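# Close and latch the door between two rooms

## Task

Push the door separating the two rooms fully shut so that it latches. At the end, nothing other than the robot and the door may sit even partly within the yellow tape marked on the floor (resting on the tape line is acceptable). The coffee table must be standing upright, and the robot must not have toppled or be left leaning. The door must stay shut by itself: if only the robot is holding it closed, it does not count.

## Robot and tools

ROBOT. TidyBot++: a wheeled base (0.54 m long, 0.50 m wide, 0.38 m tall) on four powered casters, carrying one seven-joint arm with a two-finger gripper. The shoulder sits 0.12 m ahead of the base centre and 0.68 m above the floor. There are two cameras: base_camera, fixed on the base and looking forward and down, and wrist_camera, which looks along the hand.

FRAMES. Base frame: origin on the floor below the base centre, x forward, y left, z up. hand_pose is reported in this frame and gives the point between the finger pads; its z axis runs out along the fingers, its y axis is the closing direction. The odometry frame is the base frame as it was when the scene began. base_odometry comes from wheel rotation, so slip shows up as travel and drift of a few centimetres and degrees builds up. Heading is positive to the left, range -3.142 to 3.142. base_tilt is in degrees, positive when leaning forward or to the right.

execute_actions. Argument "actions" is a list holding one action or none (none just reports state and images). An action may contain:
- "base": exactly one relative move from where the base currently is, not a pose. translate_m (metres, forward positive, -2 to 2), strafe_m (metres, left positive, -2 to 2) or rotate_rad (radians, counter-clockwise from above positive, -6.3 to 6.3). Very long moves are refused, so split big distances.
- "joints": absolute targets keyed by name. joint_1_rad (any angle; positive turns the arm clockwise from above, opposite to rotate_rad), joint_2_rad shoulder -2.249 to 2.249, joint_3_rad any angle, joint_4_rad elbow -2.579 to 2.579, joint_5_rad any angle, joint_6_rad wrist -2.099 to 2.099, joint_7_rad any angle, all in radians; gripper_pos 0 (open, about 85 mm gap) to 1 (closed, squeezing hard). Unbounded joints take the shorter way, so turn past half a revolution in steps.
- "speeds": optional caps for this action only: translate_m and strafe_m 0.05 to 0.5 m/s, rotate_rad 0.1 to 1.57 rad/s (defaults are the maxima).
Base and joint motions start together. Anything left out keeps pushing toward its previous target. "cameras" picks images: a list of base_camera, wrist_camera or all; null or omitted means all, [] means none. Unknown keys or out-of-range numbers cause refusal and nothing moves.

ARM GEOMETRY. Upper arm 0.42 m, forearm 0.31 m, hand 0.31 m. With joint_1_rad 0, joint_3_rad 3.14 and joint_5_rad 0 (near the folded start) the arm moves in the base's x-z plane; tilt from vertical (forward positive) is joint_2_rad for the upper arm, joint_2_rad - joint_4_rad for the forearm, and that minus joint_6_rad for the hand. Sum length*sin for reach ahead of the shoulder, length*cos for height above it. joint_7_rad at 1.57 with the hand down opens the fingers left-right. Folded, the hand pokes up to 0.08 m ahead of the base and the elbow rises to 1.15 m.

OTHER TOOLS. wait(seconds 0 to 10) commands nothing and returns state and images. zoom_image(camera, region [x0, y0, x1, y1] in pixels, at most 504x504) enlarges part of the last full image of that camera. read_manual(section "licences") only returns licence text. finished_scene(scene number) ends the scene irreversibly once the robot has held its last command, and reports success.

RESULT LINES. base_status and joint_status tell how each commanded motion ended: done, off_target (resting short, maybe still pushing), contact_stop or time_out (target dropped, holds in place). For the base, done only means the wheels turned enough; a blocked base may report done while well short. "joint command not followed" with a "cause:" line means a self-collision check rejected the arm targets (the gripper still acts), and such targets may be retried each action. on_its_own covers uncommanded motion. motor_effort gives percent of maximum per motor, with the peak in brackets; readings carry offsets and noise. joint_positions, hand_pose (accurate to a centimetre or two) and gripper_pos are readings. Friction leaves joints slightly short; correct by sending last command plus (wanted minus read). ARM HIT means a hard self or base collision. A torque fault (joints 1-4 limit 104.5 N m, 5-7 limit 51.3 N m) freezes the arm for 10 s and skips the rest of the call while the base carries on. MOTOR HOT warns from 60 °C; OVER-TEMPERATURE FAULT at 75 °C makes the arm sag, and affected keys read limit_stop_at_motor_heat, so resend them.

CAUTIONS. The arm snagging above about 0.8 m while the base drives, or sideways force on a raised hand, can tip the robot; retract the arm or back off to recover. Do not drive the arm into obstacles (torque faults), do not knock over the coffee table or shove objects into the taped area, avoid slamming the door, hard impacts and dropping things. The arm sags under held loads; never command a joint to its current reading while holding something. Leave the door latched without the robot holding it, and verify in images before finishing.

Each tool is called in YAML: its name, and indented under it one key for each argument.

## Session

execute_actions:
  actions: []

Scene clock: 0.00 s.
base_odometry: x=+0.000 y=+0.000 heading=+0.000 (m, m, rad; odometry frame)
base_tilt: forward=-0.5 right=+0.4 (deg)
base_status: not commanded
joint_positions: joint_1_rad=-0.017 joint_2_rad=-0.354 joint_3_rad=+3.126 joint_4_rad=-2.521 joint_5_rad=-0.041 joint_6_rad=-0.843 joint_7_rad=+1.604 gripper_pos=+0.000
joint_status: not commanded
motor_effort: joint_1_rad=-1 joint_2_rad=-1 joint_3_rad=+0 joint_4_rad=+12 joint_5_rad=+0 joint_6_rad=+1 joint_7_rad=+0 (%)
hand_pose: x=+0.2735 y=+0.0154 z=+0.5912 quat_wxyz=(-0.014, +0.998, +0.020, +0.065) (m; base frame)
pictures: base_camera, wrist_camera
Images, in order (width x height): base_camera 644x364, wrist_camera 644x476.

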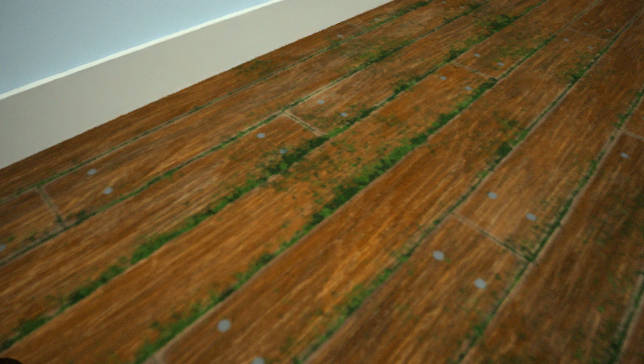

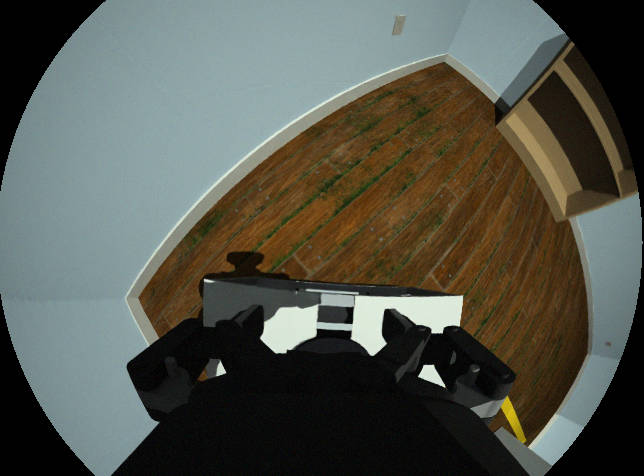

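execute_actions:
  actions:
    - {"joints":{"joint_1_rad":2.2,"joint_4_rad":-1.9,"joint_6_rad":-1.2}}
  cameras: ["wrist_camera"]

Scene clock: 7.37 s.
base_odometry: x=+0.000 y=+0.000 heading=+0.000 (m, m, rad; odometry frame)
base_tilt: forward=-0.5 right=+0.4 (deg)
base_status: not commanded
joint_positions: joint_1_rad=+2.184 joint_2_rad=-0.354 joint_3_rad=+3.126 joint_4_rad=-1.913 joint_5_rad=-0.041 joint_6_rad=-1.165 joint_7_rad=+1.604 gripper_pos=+0.000
joint_status: all done
motor_effort: joint_1_rad=+0(0) joint_2_rad=-5(5) joint_3_rad=+1(1) joint_4_rad=+16(17) joint_5_rad=+0(0) joint_6_rad=+4(3) joint_7_rad=+0(0) (%)
hand_pose: x=-0.0357 y=-0.2512 z=+0.7956 quat_wxyz=(+0.177, +0.468, -0.859, +0.109) (m; base frame)
pictures: wrist_camera
camera_calibration (this result's frames):
wrist_camera: T_world_to_cam=[[-0.85512, 0.51698, -0.0387511, 0.136399], [0.48758, 0.776584, -0.398978, 0.582266], [-0.17617, -0.360068, -0.916141, 0.763379], [0, 0, 0, 1]] pos_world=[-0.0327791, -0.247826, 0.93696]
Images, in order (width x height): wrist_camera 644x476.

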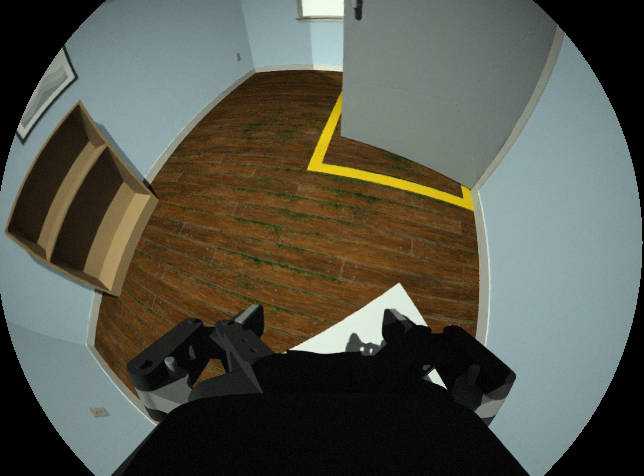

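execute_actions:
  actions:
    - {"base":{"rotate_rad":2.36},"joints":{"joint_1_rad":0}}
  cameras: []

execute_actions:
  actions:
    - {"base":{"translate_m":-0.95}}
  cameras: ["wrist_camera"]

execute_actions:
  actions:
    - {"base":{"strafe_m":1.7}}

Scene clock: 22.87 s.
base_odometry: x=+0.000 y=+0.000 heading=+2.359 (m, m, rad; odometry frame)
base_tilt: forward=-0.5 right=+0.3 (deg)
base_status: done
joint_positions: joint_1_rad=+0.016 joint_2_rad=-0.354 joint_3_rad=+3.126 joint_4_rad=-1.909 joint_5_rad=-0.041 joint_6_rad=-1.165 joint_7_rad=+1.604 gripper_pos=+0.000
joint_status: all done
motor_effort: joint_1_rad=+1(2) joint_2_rad=-4(6) joint_3_rad=+1(2) joint_4_rad=+16(16) joint_5_rad=+0(0) joint_6_rad=+3(3) joint_7_rad=+0(1) (%)
hand_pose: x=+0.4149 y=+0.0134 z=+0.7976 quat_wxyz=(-0.014, +0.978, +0.012, +0.210) (m; base frame)
pictures: none
No camera images: the call's "cameras" was empty. Leave "cameras" out to get every camera's image.

Scene clock: 26.13 s.
base_odometry: x=+0.675 y=-0.669 heading=+2.361 (m, m, rad; odometry frame)
base_tilt: forward=-0.5 right=+0.3 (deg)
base_status: done
joint_positions: joint_1_rad=+0.016 joint_2_rad=-0.354 joint_3_rad=+3.126 joint_4_rad=-1.908 joint_5_rad=-0.041 joint_6_rad=-1.170 joint_7_rad=+1.604 gripper_pos=+0.000
joint_status: not commanded
motor_effort: joint_1_rad=+0(1) joint_2_rad=-5(8) joint_3_rad=+0(1) joint_4_rad=+16(17) joint_5_rad=+0(0) joint_6_rad=+3(4) joint_7_rad=-1(0) (%)
hand_pose: x=+0.4134 y=+0.0134 z=+0.7972 quat_wxyz=(-0.014, +0.978, +0.012, +0.207) (m; base frame)
pictures: wrist_camera
camera_calibration (this result's frames):
wrist_camera: T_world_to_cam=[[0.0536583, -0.997807, -0.0387576, 0.0283112], [-0.916464, -0.0337979, -0.398686, 0.749474], [0.396502, 0.0569127, -0.916268, 0.69698], [0, 0, 0, 1]] pos_world=[0.408993, 0.0139127, 0.938523]
Images, in order (width x height): wrist_camera 644x476.

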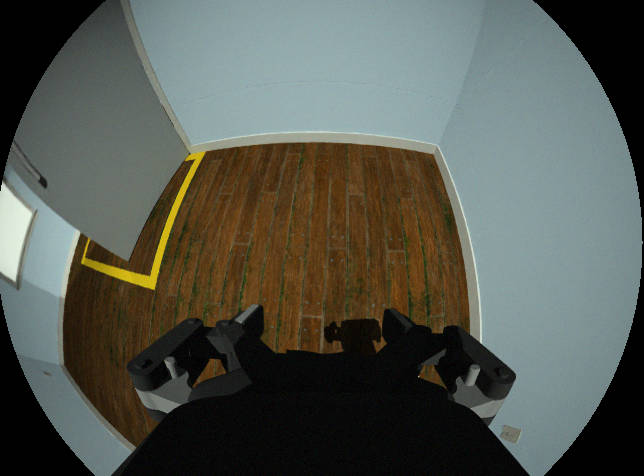

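Scene clock: 30.90 s.
base_odometry: x=-0.521 y=-1.877 heading=+2.361 (m, m, rad; odometry frame)
base_tilt: forward=-0.5 right=+0.3 (deg)
base_status: done
joint_positions: joint_1_rad=+0.015 joint_2_rad=-0.354 joint_3_rad=+3.126 joint_4_rad=-1.908 joint_5_rad=-0.041 joint_6_rad=-1.170 joint_7_rad=+1.604 gripper_pos=+0.000
joint_status: not commanded
motor_effort: joint_1_rad=+0(1) joint_2_rad=-4(6) joint_3_rad=+0(2) joint_4_rad=+16(16) joint_5_rad=+0(1) joint_6_rad=+3(4) joint_7_rad=+0(0) (%)
hand_pose: x=+0.4134 y=+0.0136 z=+0.7972 quat_wxyz=(-0.014, +0.978, +0.012, +0.207) (m; base frame)
pictures: base_camera, wrist_camera
camera_calibration (this result's frames):
wrist_camera: T_world_to_cam=[[0.0543675, -0.997769, -0.0387574, 0.0282267], [-0.916439, -0.0344492, -0.398689, 0.749476], [0.396464, 0.0571945, -0.916267, 0.696989], [0, 0, 0, 1]] pos_world=[0.408983, 0.0141186, 0.938529]
Images, in order (width x height): base_camera 644x364, wrist_camera 644x476.

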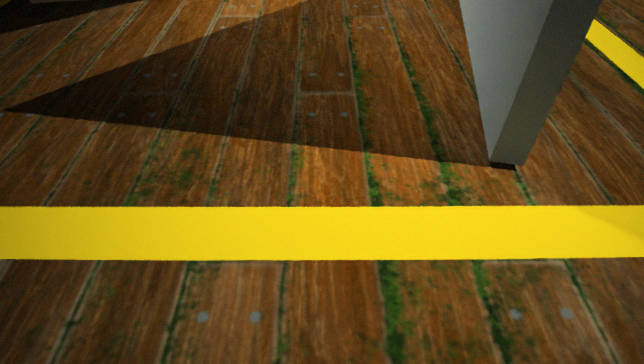

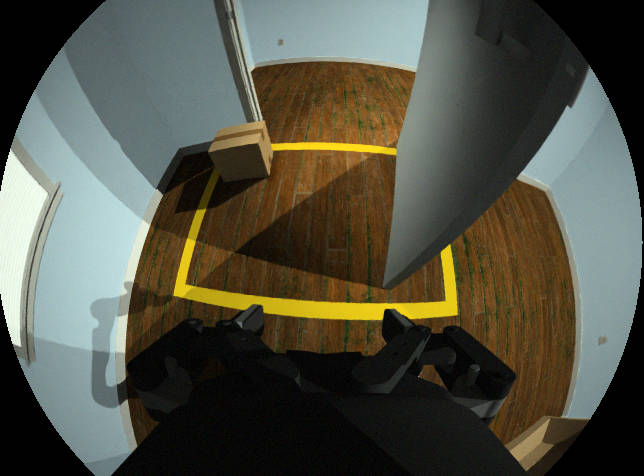

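execute_actions:
  actions:
    - {"base":{"strafe_m":0.08}}
  cameras: []

execute_actions:
  actions:
    - {"base":{"translate_m":1.05},"joints":{"joint_1_rad":-1.57}}

Scene clock: 49.93 s.
base_odometry: x=-0.577 y=-1.934 heading=+2.361 (m, m, rad; odometry frame)
base_tilt: forward=-0.5 right=+0.3 (deg)
base_status: done
joint_positions: joint_1_rad=+0.014 joint_2_rad=-0.354 joint_3_rad=+3.126 joint_4_rad=-1.908 joint_5_rad=-0.041 joint_6_rad=-1.170 joint_7_rad=+1.604 gripper_pos=+0.000
joint_status: not commanded
motor_effort: joint_1_rad=+0(0) joint_2_rad=-5(6) joint_3_rad=+1(2) joint_4_rad=+16(17) joint_5_rad=+0(1) joint_6_rad=+3(4) joint_7_rad=+0(0) (%)
hand_pose: x=+0.4133 y=+0.0139 z=+0.7972 quat_wxyz=(-0.014, +0.978, +0.013, +0.207) (m; base frame)
pictures: none
No camera images: the call's "cameras" was empty. Leave "cameras" out to get every camera's image.

Scene clock: 53.40 s.
base_odometry: x=-1.324 y=-1.195 heading=+2.361 (m, m, rad; odometry frame)
base_tilt: forward=-0.5 right=+0.3 (deg)
base_status: done
joint_positions: joint_1_rad=-1.553 joint_2_rad=-0.355 joint_3_rad=+3.126 joint_4_rad=-1.908 joint_5_rad=-0.041 joint_6_rad=-1.171 joint_7_rad=+1.604 gripper_pos=+0.000
joint_status: all done
motor_effort: joint_1_rad=+0(1) joint_2_rad=-5(5) joint_3_rad=+1(1) joint_4_rad=+16(17) joint_5_rad=+0(1) joint_6_rad=+3(4) joint_7_rad=+0(1) (%)
hand_pose: x=+0.1062 y=+0.2941 z=+0.7974 quat_wxyz=(-0.156, +0.684, +0.699, +0.137) (m; base frame)
pictures: base_camera, wrist_camera
camera_calibration (this result's frames):
wrist_camera: T_world_to_cam=[[0.997915, 0.0516405, -0.0387254, -0.0840585], [0.0319512, -0.916486, -0.398789, 0.63644], [-0.056085, 0.39672, -0.916225, 0.751081], [0, 0, 0, 1]] pos_world=[0.105673, 0.289661, 0.938709]
Images, in order (width x height): base_camera 644x364, wrist_camera 644x476.

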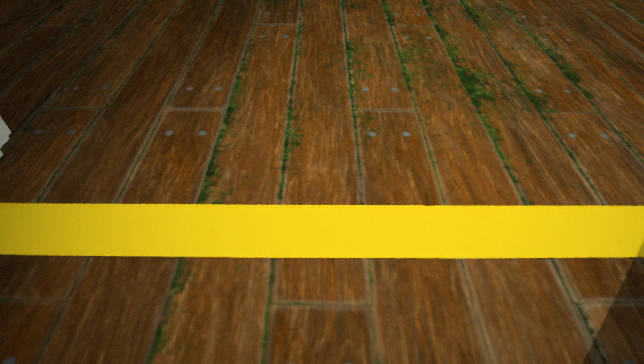

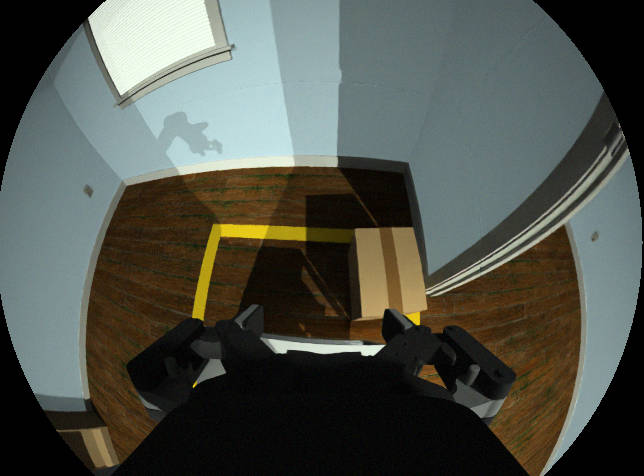

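execute_actions:
  actions:
    - {"base":{"translate_m":0.18}}
  cameras: []

execute_actions:
  actions:
    - {"base":{"strafe_m":0.52},"speeds":{"strafe_m":0.1}}

execute_actions:
  actions:
    - {"base":{"strafe_m":-0.15}}
  cameras: ["wrist_camera"]

execute_actions:
  actions:
    - {"base":{"translate_m":-1.05},"joints":{"joint_1_rad":0}}

Scene clock: 62.23 s.
base_odometry: x=-1.452 y=-1.068 heading=+2.361 (m, m, rad; odometry frame)
base_tilt: forward=-0.5 right=+0.3 (deg)
base_status: done
joint_positions: joint_1_rad=-1.554 joint_2_rad=-0.355 joint_3_rad=+3.126 joint_4_rad=-1.908 joint_5_rad=-0.041 joint_6_rad=-1.171 joint_7_rad=+1.604 gripper_pos=+0.000
joint_status: not commanded
motor_effort: joint_1_rad=+1(1) joint_2_rad=-4(6) joint_3_rad=+1(1) joint_4_rad=+16(17) joint_5_rad=+0(1) joint_6_rad=+4(4) joint_7_rad=+0(1) (%)
hand_pose: x=+0.1059 y=+0.2940 z=+0.7974 quat_wxyz=(-0.157, +0.683, +0.700, +0.137) (m; base frame)
pictures: none
No camera images: the call's "cameras" was empty. Leave "cameras" out to get every camera's image.

Scene clock: 67.93 s.
base_odometry: x=-1.818 y=-1.438 heading=+2.361 (m, m, rad; odometry frame)
base_tilt: forward=-0.5 right=+0.3 (deg)
base_status: done
joint_positions: joint_1_rad=-1.554 joint_2_rad=-0.354 joint_3_rad=+3.126 joint_4_rad=-1.908 joint_5_rad=-0.041 joint_6_rad=-1.171 joint_7_rad=+1.604 gripper_pos=+0.000
joint_status: not commanded
motor_effort: joint_1_rad=+0(0) joint_2_rad=-4(7) joint_3_rad=+1(1) joint_4_rad=+17(17) joint_5_rad=+0(0) joint_6_rad=+3(4) joint_7_rad=-1(0) (%)
hand_pose: x=+0.1058 y=+0.2941 z=+0.7969 quat_wxyz=(-0.156, +0.684, +0.700, +0.136) (m; base frame)
pictures: base_camera, wrist_camera
camera_calibration (this result's frames):
wrist_camera: T_world_to_cam=[[0.997851, 0.0527417, -0.0388702, -0.0839479], [0.0329947, -0.91708, -0.397335, 0.635269], [-0.0566033, 0.395199, -0.91685, 0.751635], [0, 0, 0, 1]] pos_world=[0.105352, 0.289975, 0.938288]
Images, in order (width x height): base_camera 644x364, wrist_camera 644x476.

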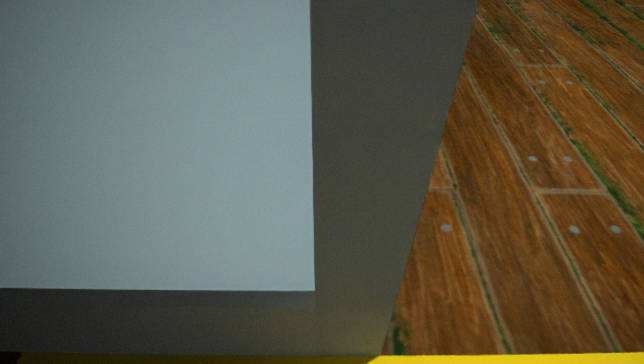

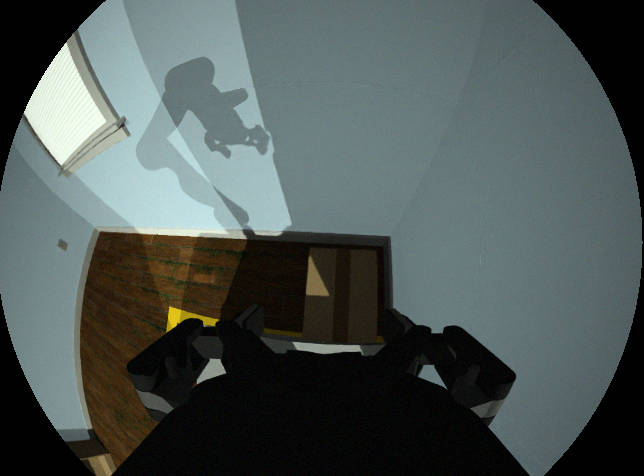

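Scene clock: 69.40 s.
base_odometry: x=-1.712 y=-1.331 heading=+2.361 (m, m, rad; odometry frame)
base_tilt: forward=-0.5 right=+0.3 (deg)
base_status: done
joint_positions: joint_1_rad=-1.555 joint_2_rad=-0.357 joint_3_rad=+3.126 joint_4_rad=-1.908 joint_5_rad=-0.041 joint_6_rad=-1.172 joint_7_rad=+1.604 gripper_pos=+0.000
joint_status: not commanded
motor_effort: joint_1_rad=+0(1) joint_2_rad=-5(6) joint_3_rad=+1(2) joint_4_rad=+17(17) joint_5_rad=+0(0) joint_6_rad=+3(4) joint_7_rad=+0(1) (%)
hand_pose: x=+0.1056 y=+0.2937 z=+0.7979 quat_wxyz=(-0.157, +0.683, +0.700, +0.137) (m; base frame)
pictures: wrist_camera
camera_calibration (this result's frames):
wrist_camera: T_world_to_cam=[[0.997803, 0.0538074, -0.03866, -0.084081], [0.0338902, -0.915875, -0.40003, 0.636989], [-0.0569323, 0.397841, -0.915686, 0.750985], [0, 0, 0, 1]] pos_world=[0.105064, 0.289154, 0.939231]
Images, in order (width x height): wrist_camera 644x476.

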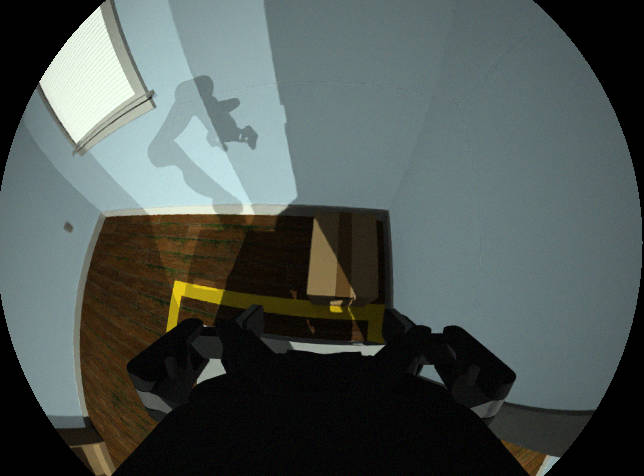

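Scene clock: 72.87 s.
base_odometry: x=-0.965 y=-2.069 heading=+2.362 (m, m, rad; odometry frame)
base_tilt: forward=-0.5 right=+0.3 (deg)
base_status: done
joint_positions: joint_1_rad=-0.016 joint_2_rad=-0.357 joint_3_rad=+3.126 joint_4_rad=-1.908 joint_5_rad=-0.041 joint_6_rad=-1.173 joint_7_rad=+1.604 gripper_pos=+0.000
joint_status: all done
motor_effort: joint_1_rad=+0(1) joint_2_rad=-5(6) joint_3_rad=+0(1) joint_4_rad=+16(16) joint_5_rad=+0(1) joint_6_rad=+3(4) joint_7_rad=-1(0) (%)
hand_pose: x=+0.4119 y=+0.0228 z=+0.7980 quat_wxyz=(-0.017, +0.978, +0.028, +0.208) (m; base frame)
pictures: base_camera, wrist_camera
camera_calibration (this result's frames):
wrist_camera: T_world_to_cam=[[0.0856512, -0.995575, -0.03866, 0.0244795], [-0.914362, -0.0631337, -0.399946, 0.749588], [0.395735, 0.069605, -0.915723, 0.697362], [0, 0, 0, 1]] pos_world=[0.407328, 0.0231556, 0.939331]
Images, in order (width x height): base_camera 644x364, wrist_camera 644x476.

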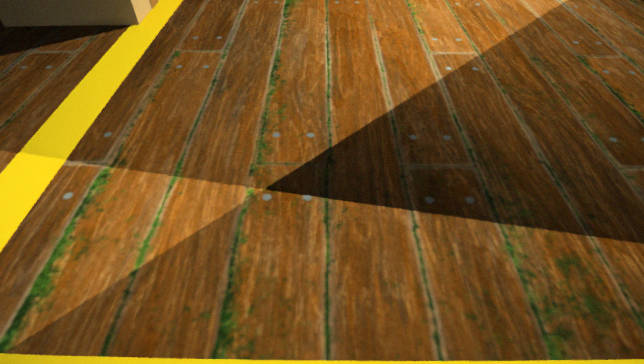

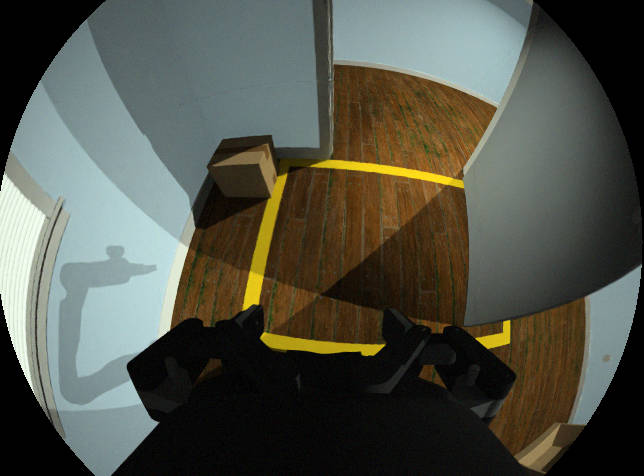

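execute_actions:
  actions:
    - {"joints":{"joint_1_rad":1.3,"joint_2_rad":-0.1,"joint_4_rad":-1.7}}
  cameras: []

execute_actions:
  actions:
    - {"base":{"strafe_m":-1.09},"joints":{"joint_1_rad":1.6}}

execute_actions:
  actions:
    - {"base":{"translate_m":0.47}}

execute_actions:
  actions:
    - {"base":{"strafe_m":0.55},"speeds":{"strafe_m":0.12}}

Scene clock: 92.60 s.
base_odometry: x=-0.965 y=-2.069 heading=+2.362 (m, m, rad; odometry frame)
base_tilt: forward=-0.5 right=+0.4 (deg)
base_status: not commanded
joint_positions: joint_1_rad=+1.285 joint_2_rad=-0.114 joint_3_rad=+3.126 joint_4_rad=-1.714 joint_5_rad=-0.041 joint_6_rad=-1.173 joint_7_rad=+1.604 gripper_pos=+0.000
joint_status: all done
motor_effort: joint_1_rad=+0(0) joint_2_rad=-12(12) joint_3_rad=+0(1) joint_4_rad=+16(17) joint_5_rad=+0(0) joint_6_rad=+3(4) joint_7_rad=+0(0) (%)
hand_pose: x=+0.2440 y=-0.3575 z=+0.8006 quat_wxyz=(+0.096, +0.798, -0.573, +0.158) (m; base frame)
pictures: none
No camera images: the call's "cameras" was empty. Leave "cameras" out to get every camera's image.

Scene clock: 96.13 s.
base_odometry: x=-0.198 y=-1.294 heading=+2.361 (m, m, rad; odometry frame)
base_tilt: forward=-0.5 right=+0.4 (deg)
base_status: done
joint_positions: joint_1_rad=+1.585 joint_2_rad=-0.103 joint_3_rad=+3.126 joint_4_rad=-1.710 joint_5_rad=-0.041 joint_6_rad=-1.173 joint_7_rad=+1.604 gripper_pos=+0.000
joint_status: all done
motor_effort: joint_1_rad=+0(1) joint_2_rad=-14(15) joint_3_rad=+0(1) joint_4_rad=+16(17) joint_5_rad=+0(0) joint_6_rad=+3(4) joint_7_rad=-1(0) (%)
hand_pose: x=+0.1327 y=-0.3810 z=+0.7983 quat_wxyz=(+0.116, +0.704, -0.687, +0.139) (m; base frame)
pictures: base_camera, wrist_camera
camera_calibration (this result's frames):
wrist_camera: T_world_to_cam=[[-0.997532, -0.0535075, -0.0454712, 0.154514], [-0.0343714, 0.936758, -0.348287, 0.691813], [0.0612314, -0.345865, -0.936284, 0.738734], [0, 0, 0, 1]] pos_world=[0.132678, -0.384291, 0.939641]
Images, in order (width x height): base_camera 644x364, wrist_camera 644x476.

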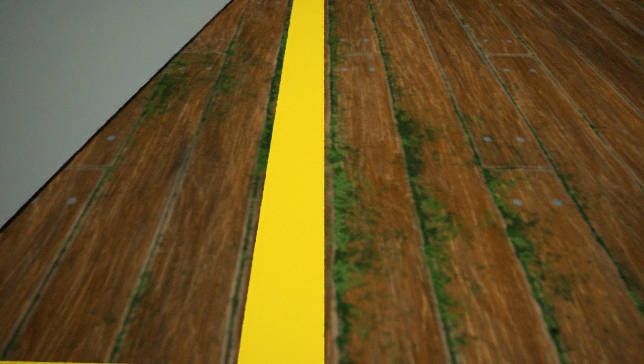

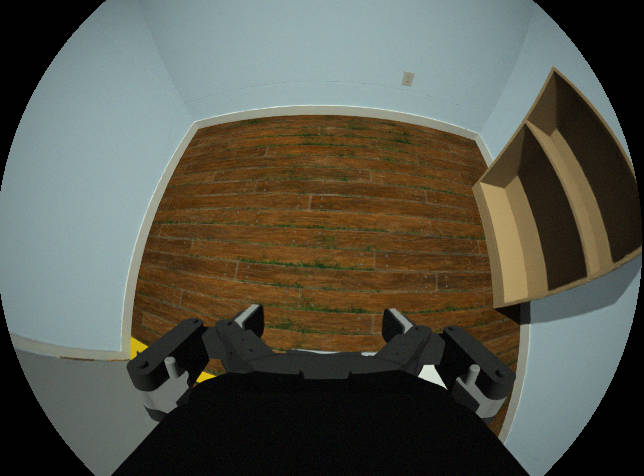

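Scene clock: 98.43 s.
base_odometry: x=-0.532 y=-0.963 heading=+2.360 (m, m, rad; odometry frame)
base_tilt: forward=-0.5 right=+0.4 (deg)
base_status: done
joint_positions: joint_1_rad=+1.588 joint_2_rad=-0.103 joint_3_rad=+3.126 joint_4_rad=-1.710 joint_5_rad=-0.041 joint_6_rad=-1.173 joint_7_rad=+1.604 gripper_pos=+0.000
joint_status: not commanded
motor_effort: joint_1_rad=-1(3) joint_2_rad=-13(14) joint_3_rad=+0(3) joint_4_rad=+16(16) joint_5_rad=+0(1) joint_6_rad=+3(3) joint_7_rad=+0(0) (%)
hand_pose: x=+0.1319 y=-0.3810 z=+0.7984 quat_wxyz=(+0.116, +0.703, -0.687, +0.139) (m; base frame)
pictures: base_camera, wrist_camera
camera_calibration (this result's frames):
wrist_camera: T_world_to_cam=[[-0.997642, -0.051444, -0.0454343, 0.154499], [-0.0324357, 0.936765, -0.348452, 0.691764], [0.0604871, -0.346157, -0.936225, 0.738765], [0, 0, 0, 1]] pos_world=[0.131887, -0.384344, 0.939716]
Images, in order (width x height): base_camera 644x364, wrist_camera 644x476.

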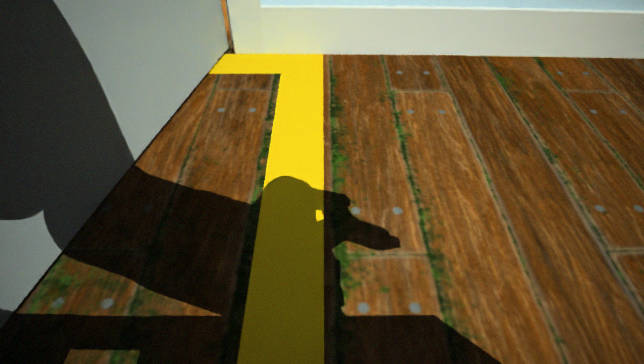

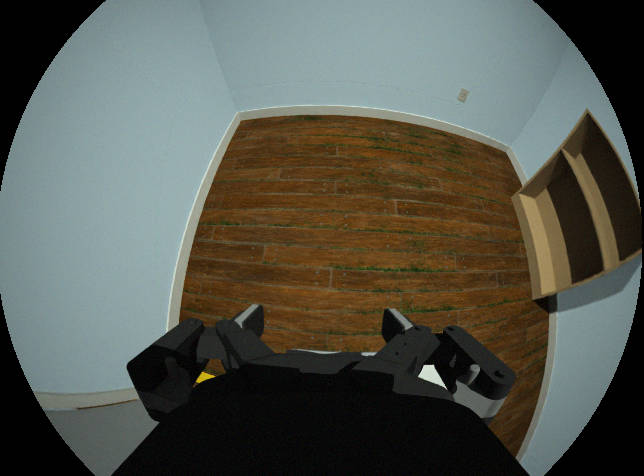

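Scene clock: 103.63 s.
base_odometry: x=-0.919 y=-1.354 heading=+2.360 (m, m, rad; odometry frame)
base_tilt: forward=-0.5 right=+0.3 (deg)
base_status: done
joint_positions: joint_1_rad=+1.589 joint_2_rad=-0.102 joint_3_rad=+3.126 joint_4_rad=-1.709 joint_5_rad=-0.041 joint_6_rad=-1.174 joint_7_rad=+1.604 gripper_pos=+0.000
joint_status: not commanded
motor_effort: joint_1_rad=+0(3) joint_2_rad=-13(16) joint_3_rad=+0(3) joint_4_rad=+16(18) joint_5_rad=+0(1) joint_6_rad=+3(5) joint_7_rad=+1(1) (%)
hand_pose: x=+0.1316 y=-0.3811 z=+0.7982 quat_wxyz=(+0.116, +0.703, -0.688, +0.139) (m; base frame)
pictures: base_camera, wrist_camera
camera_calibration (this result's frames):
wrist_camera: T_world_to_cam=[[-0.997687, -0.0504895, -0.0455163, 0.15457], [-0.0315866, 0.937231, -0.347276, 0.690862], [0.0601931, -0.345035, -0.936658, 0.73943], [0, 0, 0, 1]] pos_world=[0.131525, -0.384564, 0.939548]
Images, in order (width x height): base_camera 644x364, wrist_camera 644x476.

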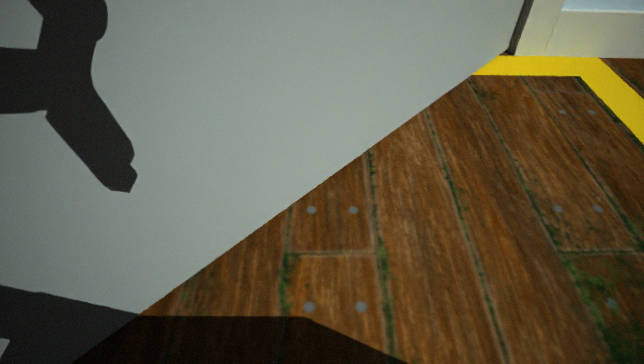

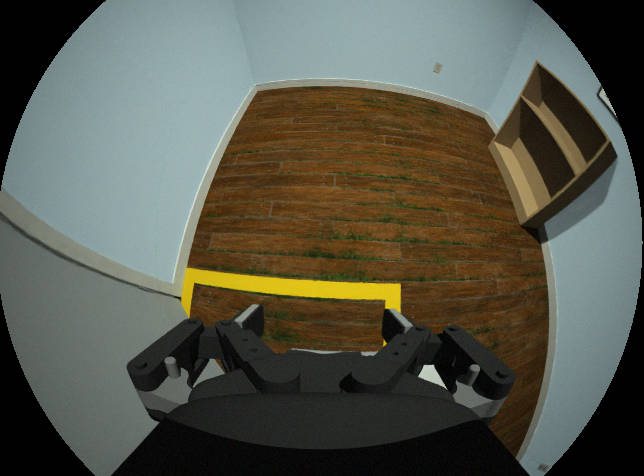

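execute_actions:
  actions:
    - {"base":{"translate_m":0.5},"speeds":{"translate_m":0.12}}
  cameras: ["base_camera"]

execute_actions:
  actions:
    - {"base":{"strafe_m":0.2},"speeds":{"strafe_m":0.2},"joints":{"joint_1_rad":3.14,"joint_2_rad":0.1}}
  cameras: ["base_camera"]

execute_actions:
  actions:
    - {"base":{"translate_m":0.17},"speeds":{"translate_m":0.06}}
  cameras: ["base_camera"]

execute_actions:
  actions:
    - {"base":{"translate_m":-0.45},"joints":{"joint_1_rad":-1.2,"joint_6_rad":-0.3}}

Scene clock: 119.40 s.
base_odometry: x=-1.275 y=-1.002 heading=+2.361 (m, m, rad; odometry frame)
base_tilt: forward=-0.5 right=+0.4 (deg)
base_status: done
joint_positions: joint_1_rad=+1.590 joint_2_rad=-0.102 joint_3_rad=+3.126 joint_4_rad=-1.709 joint_5_rad=-0.042 joint_6_rad=-1.174 joint_7_rad=+1.604 gripper_pos=+0.000
joint_status: not commanded
motor_effort: joint_1_rad=+0(2) joint_2_rad=-13(17) joint_3_rad=+0(2) joint_4_rad=+16(17) joint_5_rad=+0(1) joint_6_rad=+3(4) joint_7_rad=+0(0) (%)
hand_pose: x=+0.1311 y=-0.3811 z=+0.7982 quat_wxyz=(+0.116, +0.703, -0.688, +0.139) (m; base frame)
pictures: base_camera
Images, in order (width x height): base_camera 644x364.

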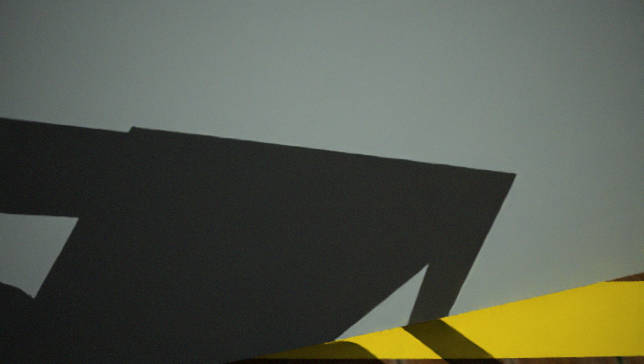

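Scene clock: 122.17 s.
base_odometry: x=-1.416 y=-1.144 heading=+2.361 (m, m, rad; odometry frame)
base_tilt: forward=-0.5 right=+0.3 (deg)
base_status: done
joint_positions: joint_1_rad=+3.126 joint_2_rad=+0.085 joint_3_rad=+3.126 joint_4_rad=-1.708 joint_5_rad=-0.042 joint_6_rad=-1.174 joint_7_rad=+1.604 gripper_pos=+0.000
joint_status: all done
motor_effort: joint_1_rad=+1(1) joint_2_rad=-18(18) joint_3_rad=+0(1) joint_4_rad=+15(16) joint_5_rad=+0(0) joint_6_rad=+2(3) joint_7_rad=-1(0) (%)
hand_pose: x=-0.2766 y=-0.0255 z=+0.7253 quat_wxyz=(+0.087, +0.026, -0.996, +0.020) (m; base frame)
pictures: base_camera
Images, in order (width x height): base_camera 644x364.

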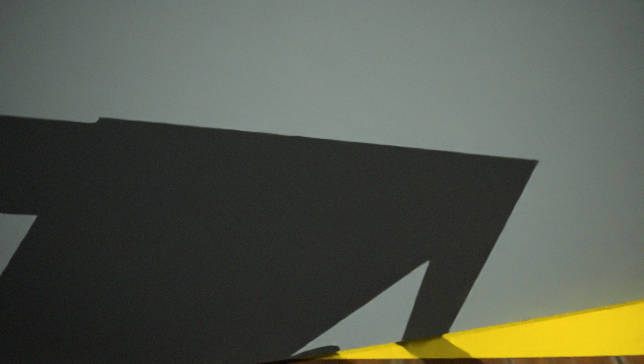

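Scene clock: 125.50 s.
base_odometry: x=-1.537 y=-1.024 heading=+2.361 (m, m, rad; odometry frame)
base_tilt: forward=-0.5 right=+0.3 (deg)
base_status: done
joint_positions: joint_1_rad=+3.126 joint_2_rad=+0.092 joint_3_rad=+3.126 joint_4_rad=-1.708 joint_5_rad=-0.042 joint_6_rad=-1.174 joint_7_rad=+1.604 gripper_pos=+0.000
joint_status: not commanded
motor_effort: joint_1_rad=+0(0) joint_2_rad=-18(21) joint_3_rad=+0(1) joint_4_rad=+15(16) joint_5_rad=+0(0) joint_6_rad=+1(2) joint_7_rad=+0(1) (%)
hand_pose: x=-0.2771 y=-0.0255 z=+0.7229 quat_wxyz=(+0.084, +0.025, -0.996, +0.020) (m; base frame)
pictures: base_camera
Images, in order (width x height): base_camera 644x364.

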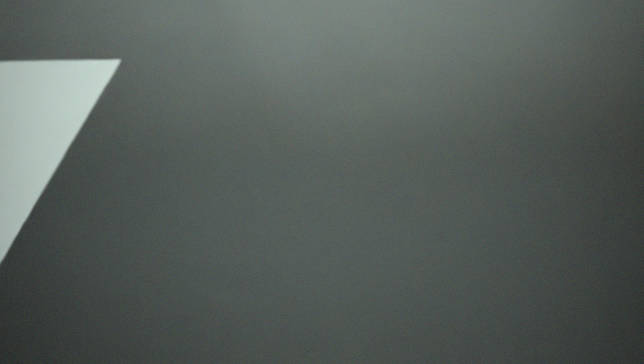

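Scene clock: 128.57 s.
base_odometry: x=-1.217 y=-1.341 heading=+2.361 (m, m, rad; odometry frame)
base_tilt: forward=-0.5 right=+0.3 (deg)
base_status: done
joint_positions: joint_1_rad=+5.071 joint_2_rad=+0.102 joint_3_rad=+3.126 joint_4_rad=-1.705 joint_5_rad=-0.042 joint_6_rad=-0.334 joint_7_rad=+1.604 gripper_pos=+0.000
joint_status: all done
motor_effort: joint_1_rad=+1(2) joint_2_rad=-21(23) joint_3_rad=+0(2) joint_4_rad=+18(18) joint_5_rad=+0(0) joint_6_rad=+7(7) joint_7_rad=+0(0) (%)
hand_pose: x=+0.3193 y=+0.5766 z=+0.8585 quat_wxyz=(+0.283, -0.717, -0.506, -0.387) (m; base frame)
pictures: base_camera, wrist_camera
camera_calibration (this result's frames):
wrist_camera: T_world_to_cam=[[0.953504, -0.301043, -0.0142482, -0.112448], [-0.175942, -0.517637, -0.837315, 1.12583], [0.244693, 0.80089, -0.546535, 0.0604705], [0, 0, 0, 1]] pos_world=[0.290503, 0.500487, 0.974119]
Images, in order (width x height): base_camera 644x364, wrist_camera 644x476.

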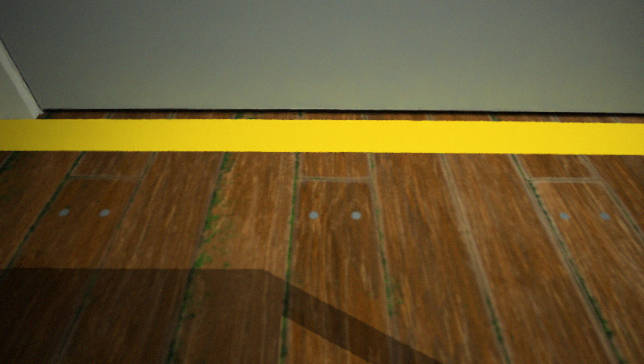

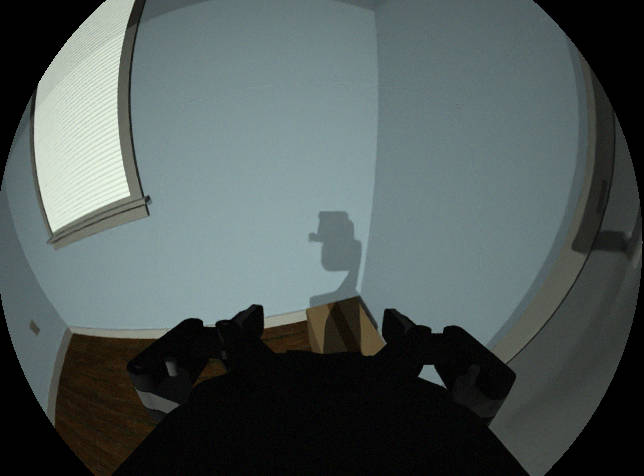

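execute_actions:
  actions:
    - {"base":{"rotate_rad":-0.04},"joints":{"joint_1_rad":4.5,"joint_6_rad":-1.2}}
  cameras: ["wrist_camera"]

execute_actions:
  actions:
    - {"base":{"translate_m":0.41}}
  cameras: []

execute_actions:
  actions:
    - {"base":{"translate_m":0.045},"speeds":{"translate_m":0.05}}
  cameras: ["wrist_camera"]

execute_actions:
  actions:
    - {"base":{"translate_m":-0.45}}

Scene clock: 136.53 s.
base_odometry: x=-1.217 y=-1.341 heading=+2.322 (m, m, rad; odometry frame)
base_tilt: forward=-0.5 right=+0.3 (deg)
base_status: done
joint_positions: joint_1_rad=+4.514 joint_2_rad=+0.102 joint_3_rad=+3.130 joint_4_rad=-1.705 joint_5_rad=-0.042 joint_6_rad=-1.170 joint_7_rad=+1.604 gripper_pos=+0.000
joint_status: all done
motor_effort: joint_1_rad=+0(3) joint_2_rad=-18(24) joint_3_rad=+0(3) joint_4_rad=+15(18) joint_5_rad=+0(0) joint_6_rad=+2(7) joint_7_rad=-1(1) (%)
hand_pose: x=+0.0227 y=+0.3880 z=+0.7199 quat_wxyz=(+0.076, -0.619, -0.781, -0.037) (m; base frame)
pictures: wrist_camera
camera_calibration (this result's frames):
wrist_camera: T_world_to_cam=[[0.966644, 0.249531, -0.0577431, -0.0709953], [0.237981, -0.958387, -0.157668, 0.532308], [-0.0946834, 0.138667, -0.985802, 0.789276], [0, 0, 0, 1]] pos_world=[0.0166791, 0.418426, 0.857899]
Images, in order (width x height): wrist_camera 644x476.

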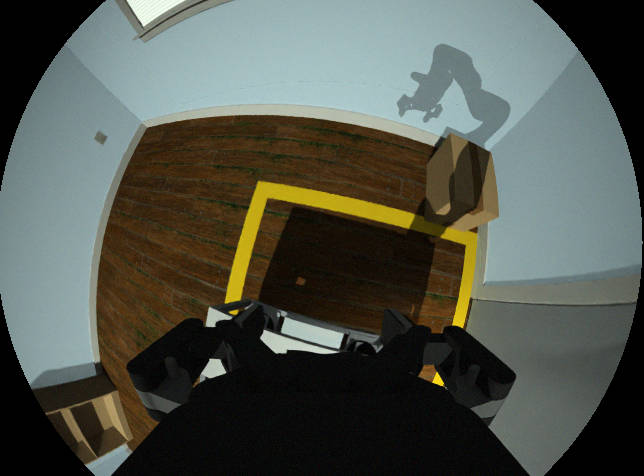

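Scene clock: 138.70 s.
base_odometry: x=-1.496 y=-1.041 heading=+2.321 (m, m, rad; odometry frame)
base_tilt: forward=-0.5 right=+0.3 (deg)
base_status: done
joint_positions: joint_1_rad=+4.509 joint_2_rad=+0.102 joint_3_rad=+3.130 joint_4_rad=-1.705 joint_5_rad=-0.042 joint_6_rad=-1.170 joint_7_rad=+1.604 gripper_pos=+0.000
joint_status: not commanded
motor_effort: joint_1_rad=+0(2) joint_2_rad=-18(19) joint_3_rad=+0(2) joint_4_rad=+15(15) joint_5_rad=+0(1) joint_6_rad=+1(1) joint_7_rad=+0(1) (%)
hand_pose: x=+0.0210 y=+0.3876 z=+0.7199 quat_wxyz=(+0.076, -0.617, -0.782, -0.037) (m; base frame)
pictures: none
No camera images: the call's "cameras" was empty. Leave "cameras" out to get every camera's image.

Scene clock: 140.00 s.
base_odometry: x=-1.526 y=-1.008 heading=+2.320 (m, m, rad; odometry frame)
base_tilt: forward=-0.5 right=+0.3 (deg)
base_status: done
joint_positions: joint_1_rad=+4.509 joint_2_rad=+0.102 joint_3_rad=+3.130 joint_4_rad=-1.705 joint_5_rad=-0.041 joint_6_rad=-1.170 joint_7_rad=+1.604 gripper_pos=+0.000
joint_status: not commanded
motor_effort: joint_1_rad=+0(5) joint_2_rad=-18(21) joint_3_rad=+0(4) joint_4_rad=+15(15) joint_5_rad=+0(2) joint_6_rad=+2(2) joint_7_rad=+0(1) (%)
hand_pose: x=+0.0210 y=+0.3875 z=+0.7200 quat_wxyz=(+0.076, -0.617, -0.782, -0.037) (m; base frame)
pictures: wrist_camera
camera_calibration (this result's frames):
wrist_camera: T_world_to_cam=[[0.965508, 0.253915, -0.0576372, -0.0709592], [0.242357, -0.957315, -0.157512, 0.531614], [-0.0951715, 0.13811, -0.985834, 0.789471], [0, 0, 0, 1]] pos_world=[0.0148064, 0.417906, 0.857933]
Images, in order (width x height): wrist_camera 644x476.

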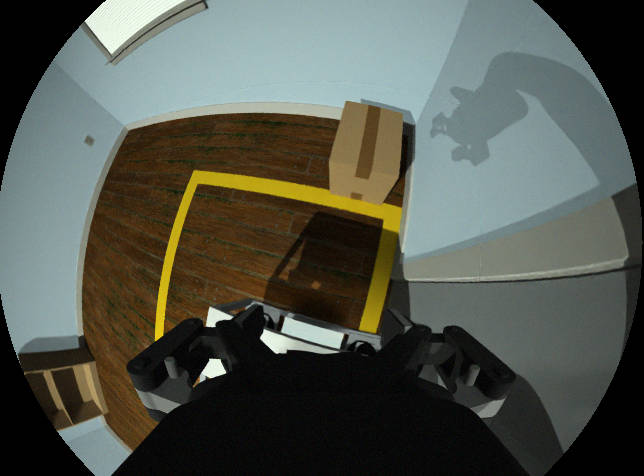

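Scene clock: 142.43 s.
base_odometry: x=-1.219 y=-1.337 heading=+2.321 (m, m, rad; odometry frame)
base_tilt: forward=-0.5 right=+0.3 (deg)
base_status: done
joint_positions: joint_1_rad=+4.502 joint_2_rad=+0.102 joint_3_rad=+3.129 joint_4_rad=-1.705 joint_5_rad=-0.041 joint_6_rad=-1.171 joint_7_rad=+1.604 gripper_pos=+0.000
joint_status: not commanded
motor_effort: joint_1_rad=+0(3) joint_2_rad=-18(22) joint_3_rad=-1(2) joint_4_rad=+15(15) joint_5_rad=+0(1) joint_6_rad=+1(2) joint_7_rad=+0(1) (%)
hand_pose: x=+0.0179 y=+0.3864 z=+0.7201 quat_wxyz=(+0.076, -0.614, -0.785, -0.036) (m; base frame)
pictures: base_camera, wrist_camera
camera_calibration (this result's frames):
wrist_camera: T_world_to_cam=[[0.963369, 0.26188, -0.0577878, -0.0705781], [0.25032, -0.955408, -0.15664, 0.529856], [-0.0962319, 0.136437, -0.985964, 0.790187], [0, 0, 0, 1]] pos_world=[0.0114006, 0.4169, 0.858014]
Images, in order (width x height): base_camera 644x364, wrist_camera 644x476.

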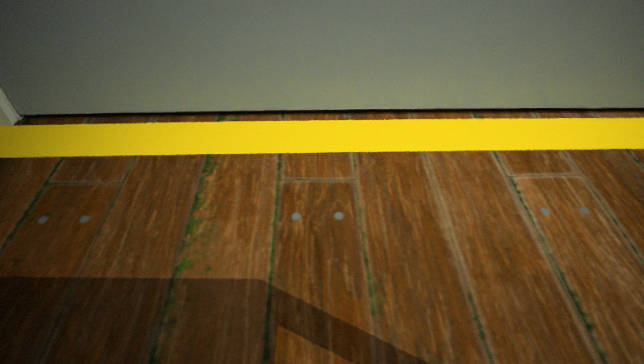

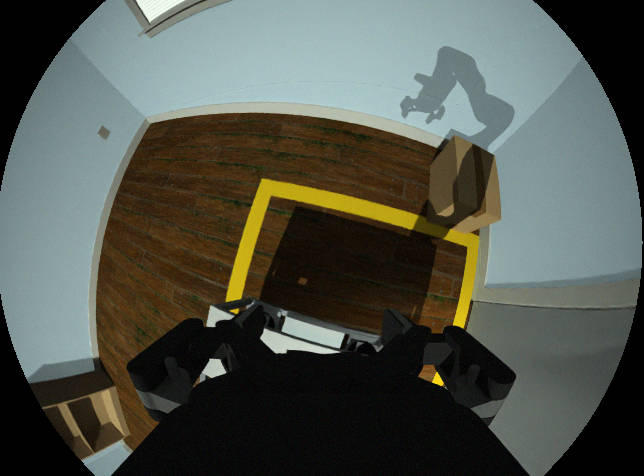

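finished_scene:
  scene: 1

The scene is finished: the task was done.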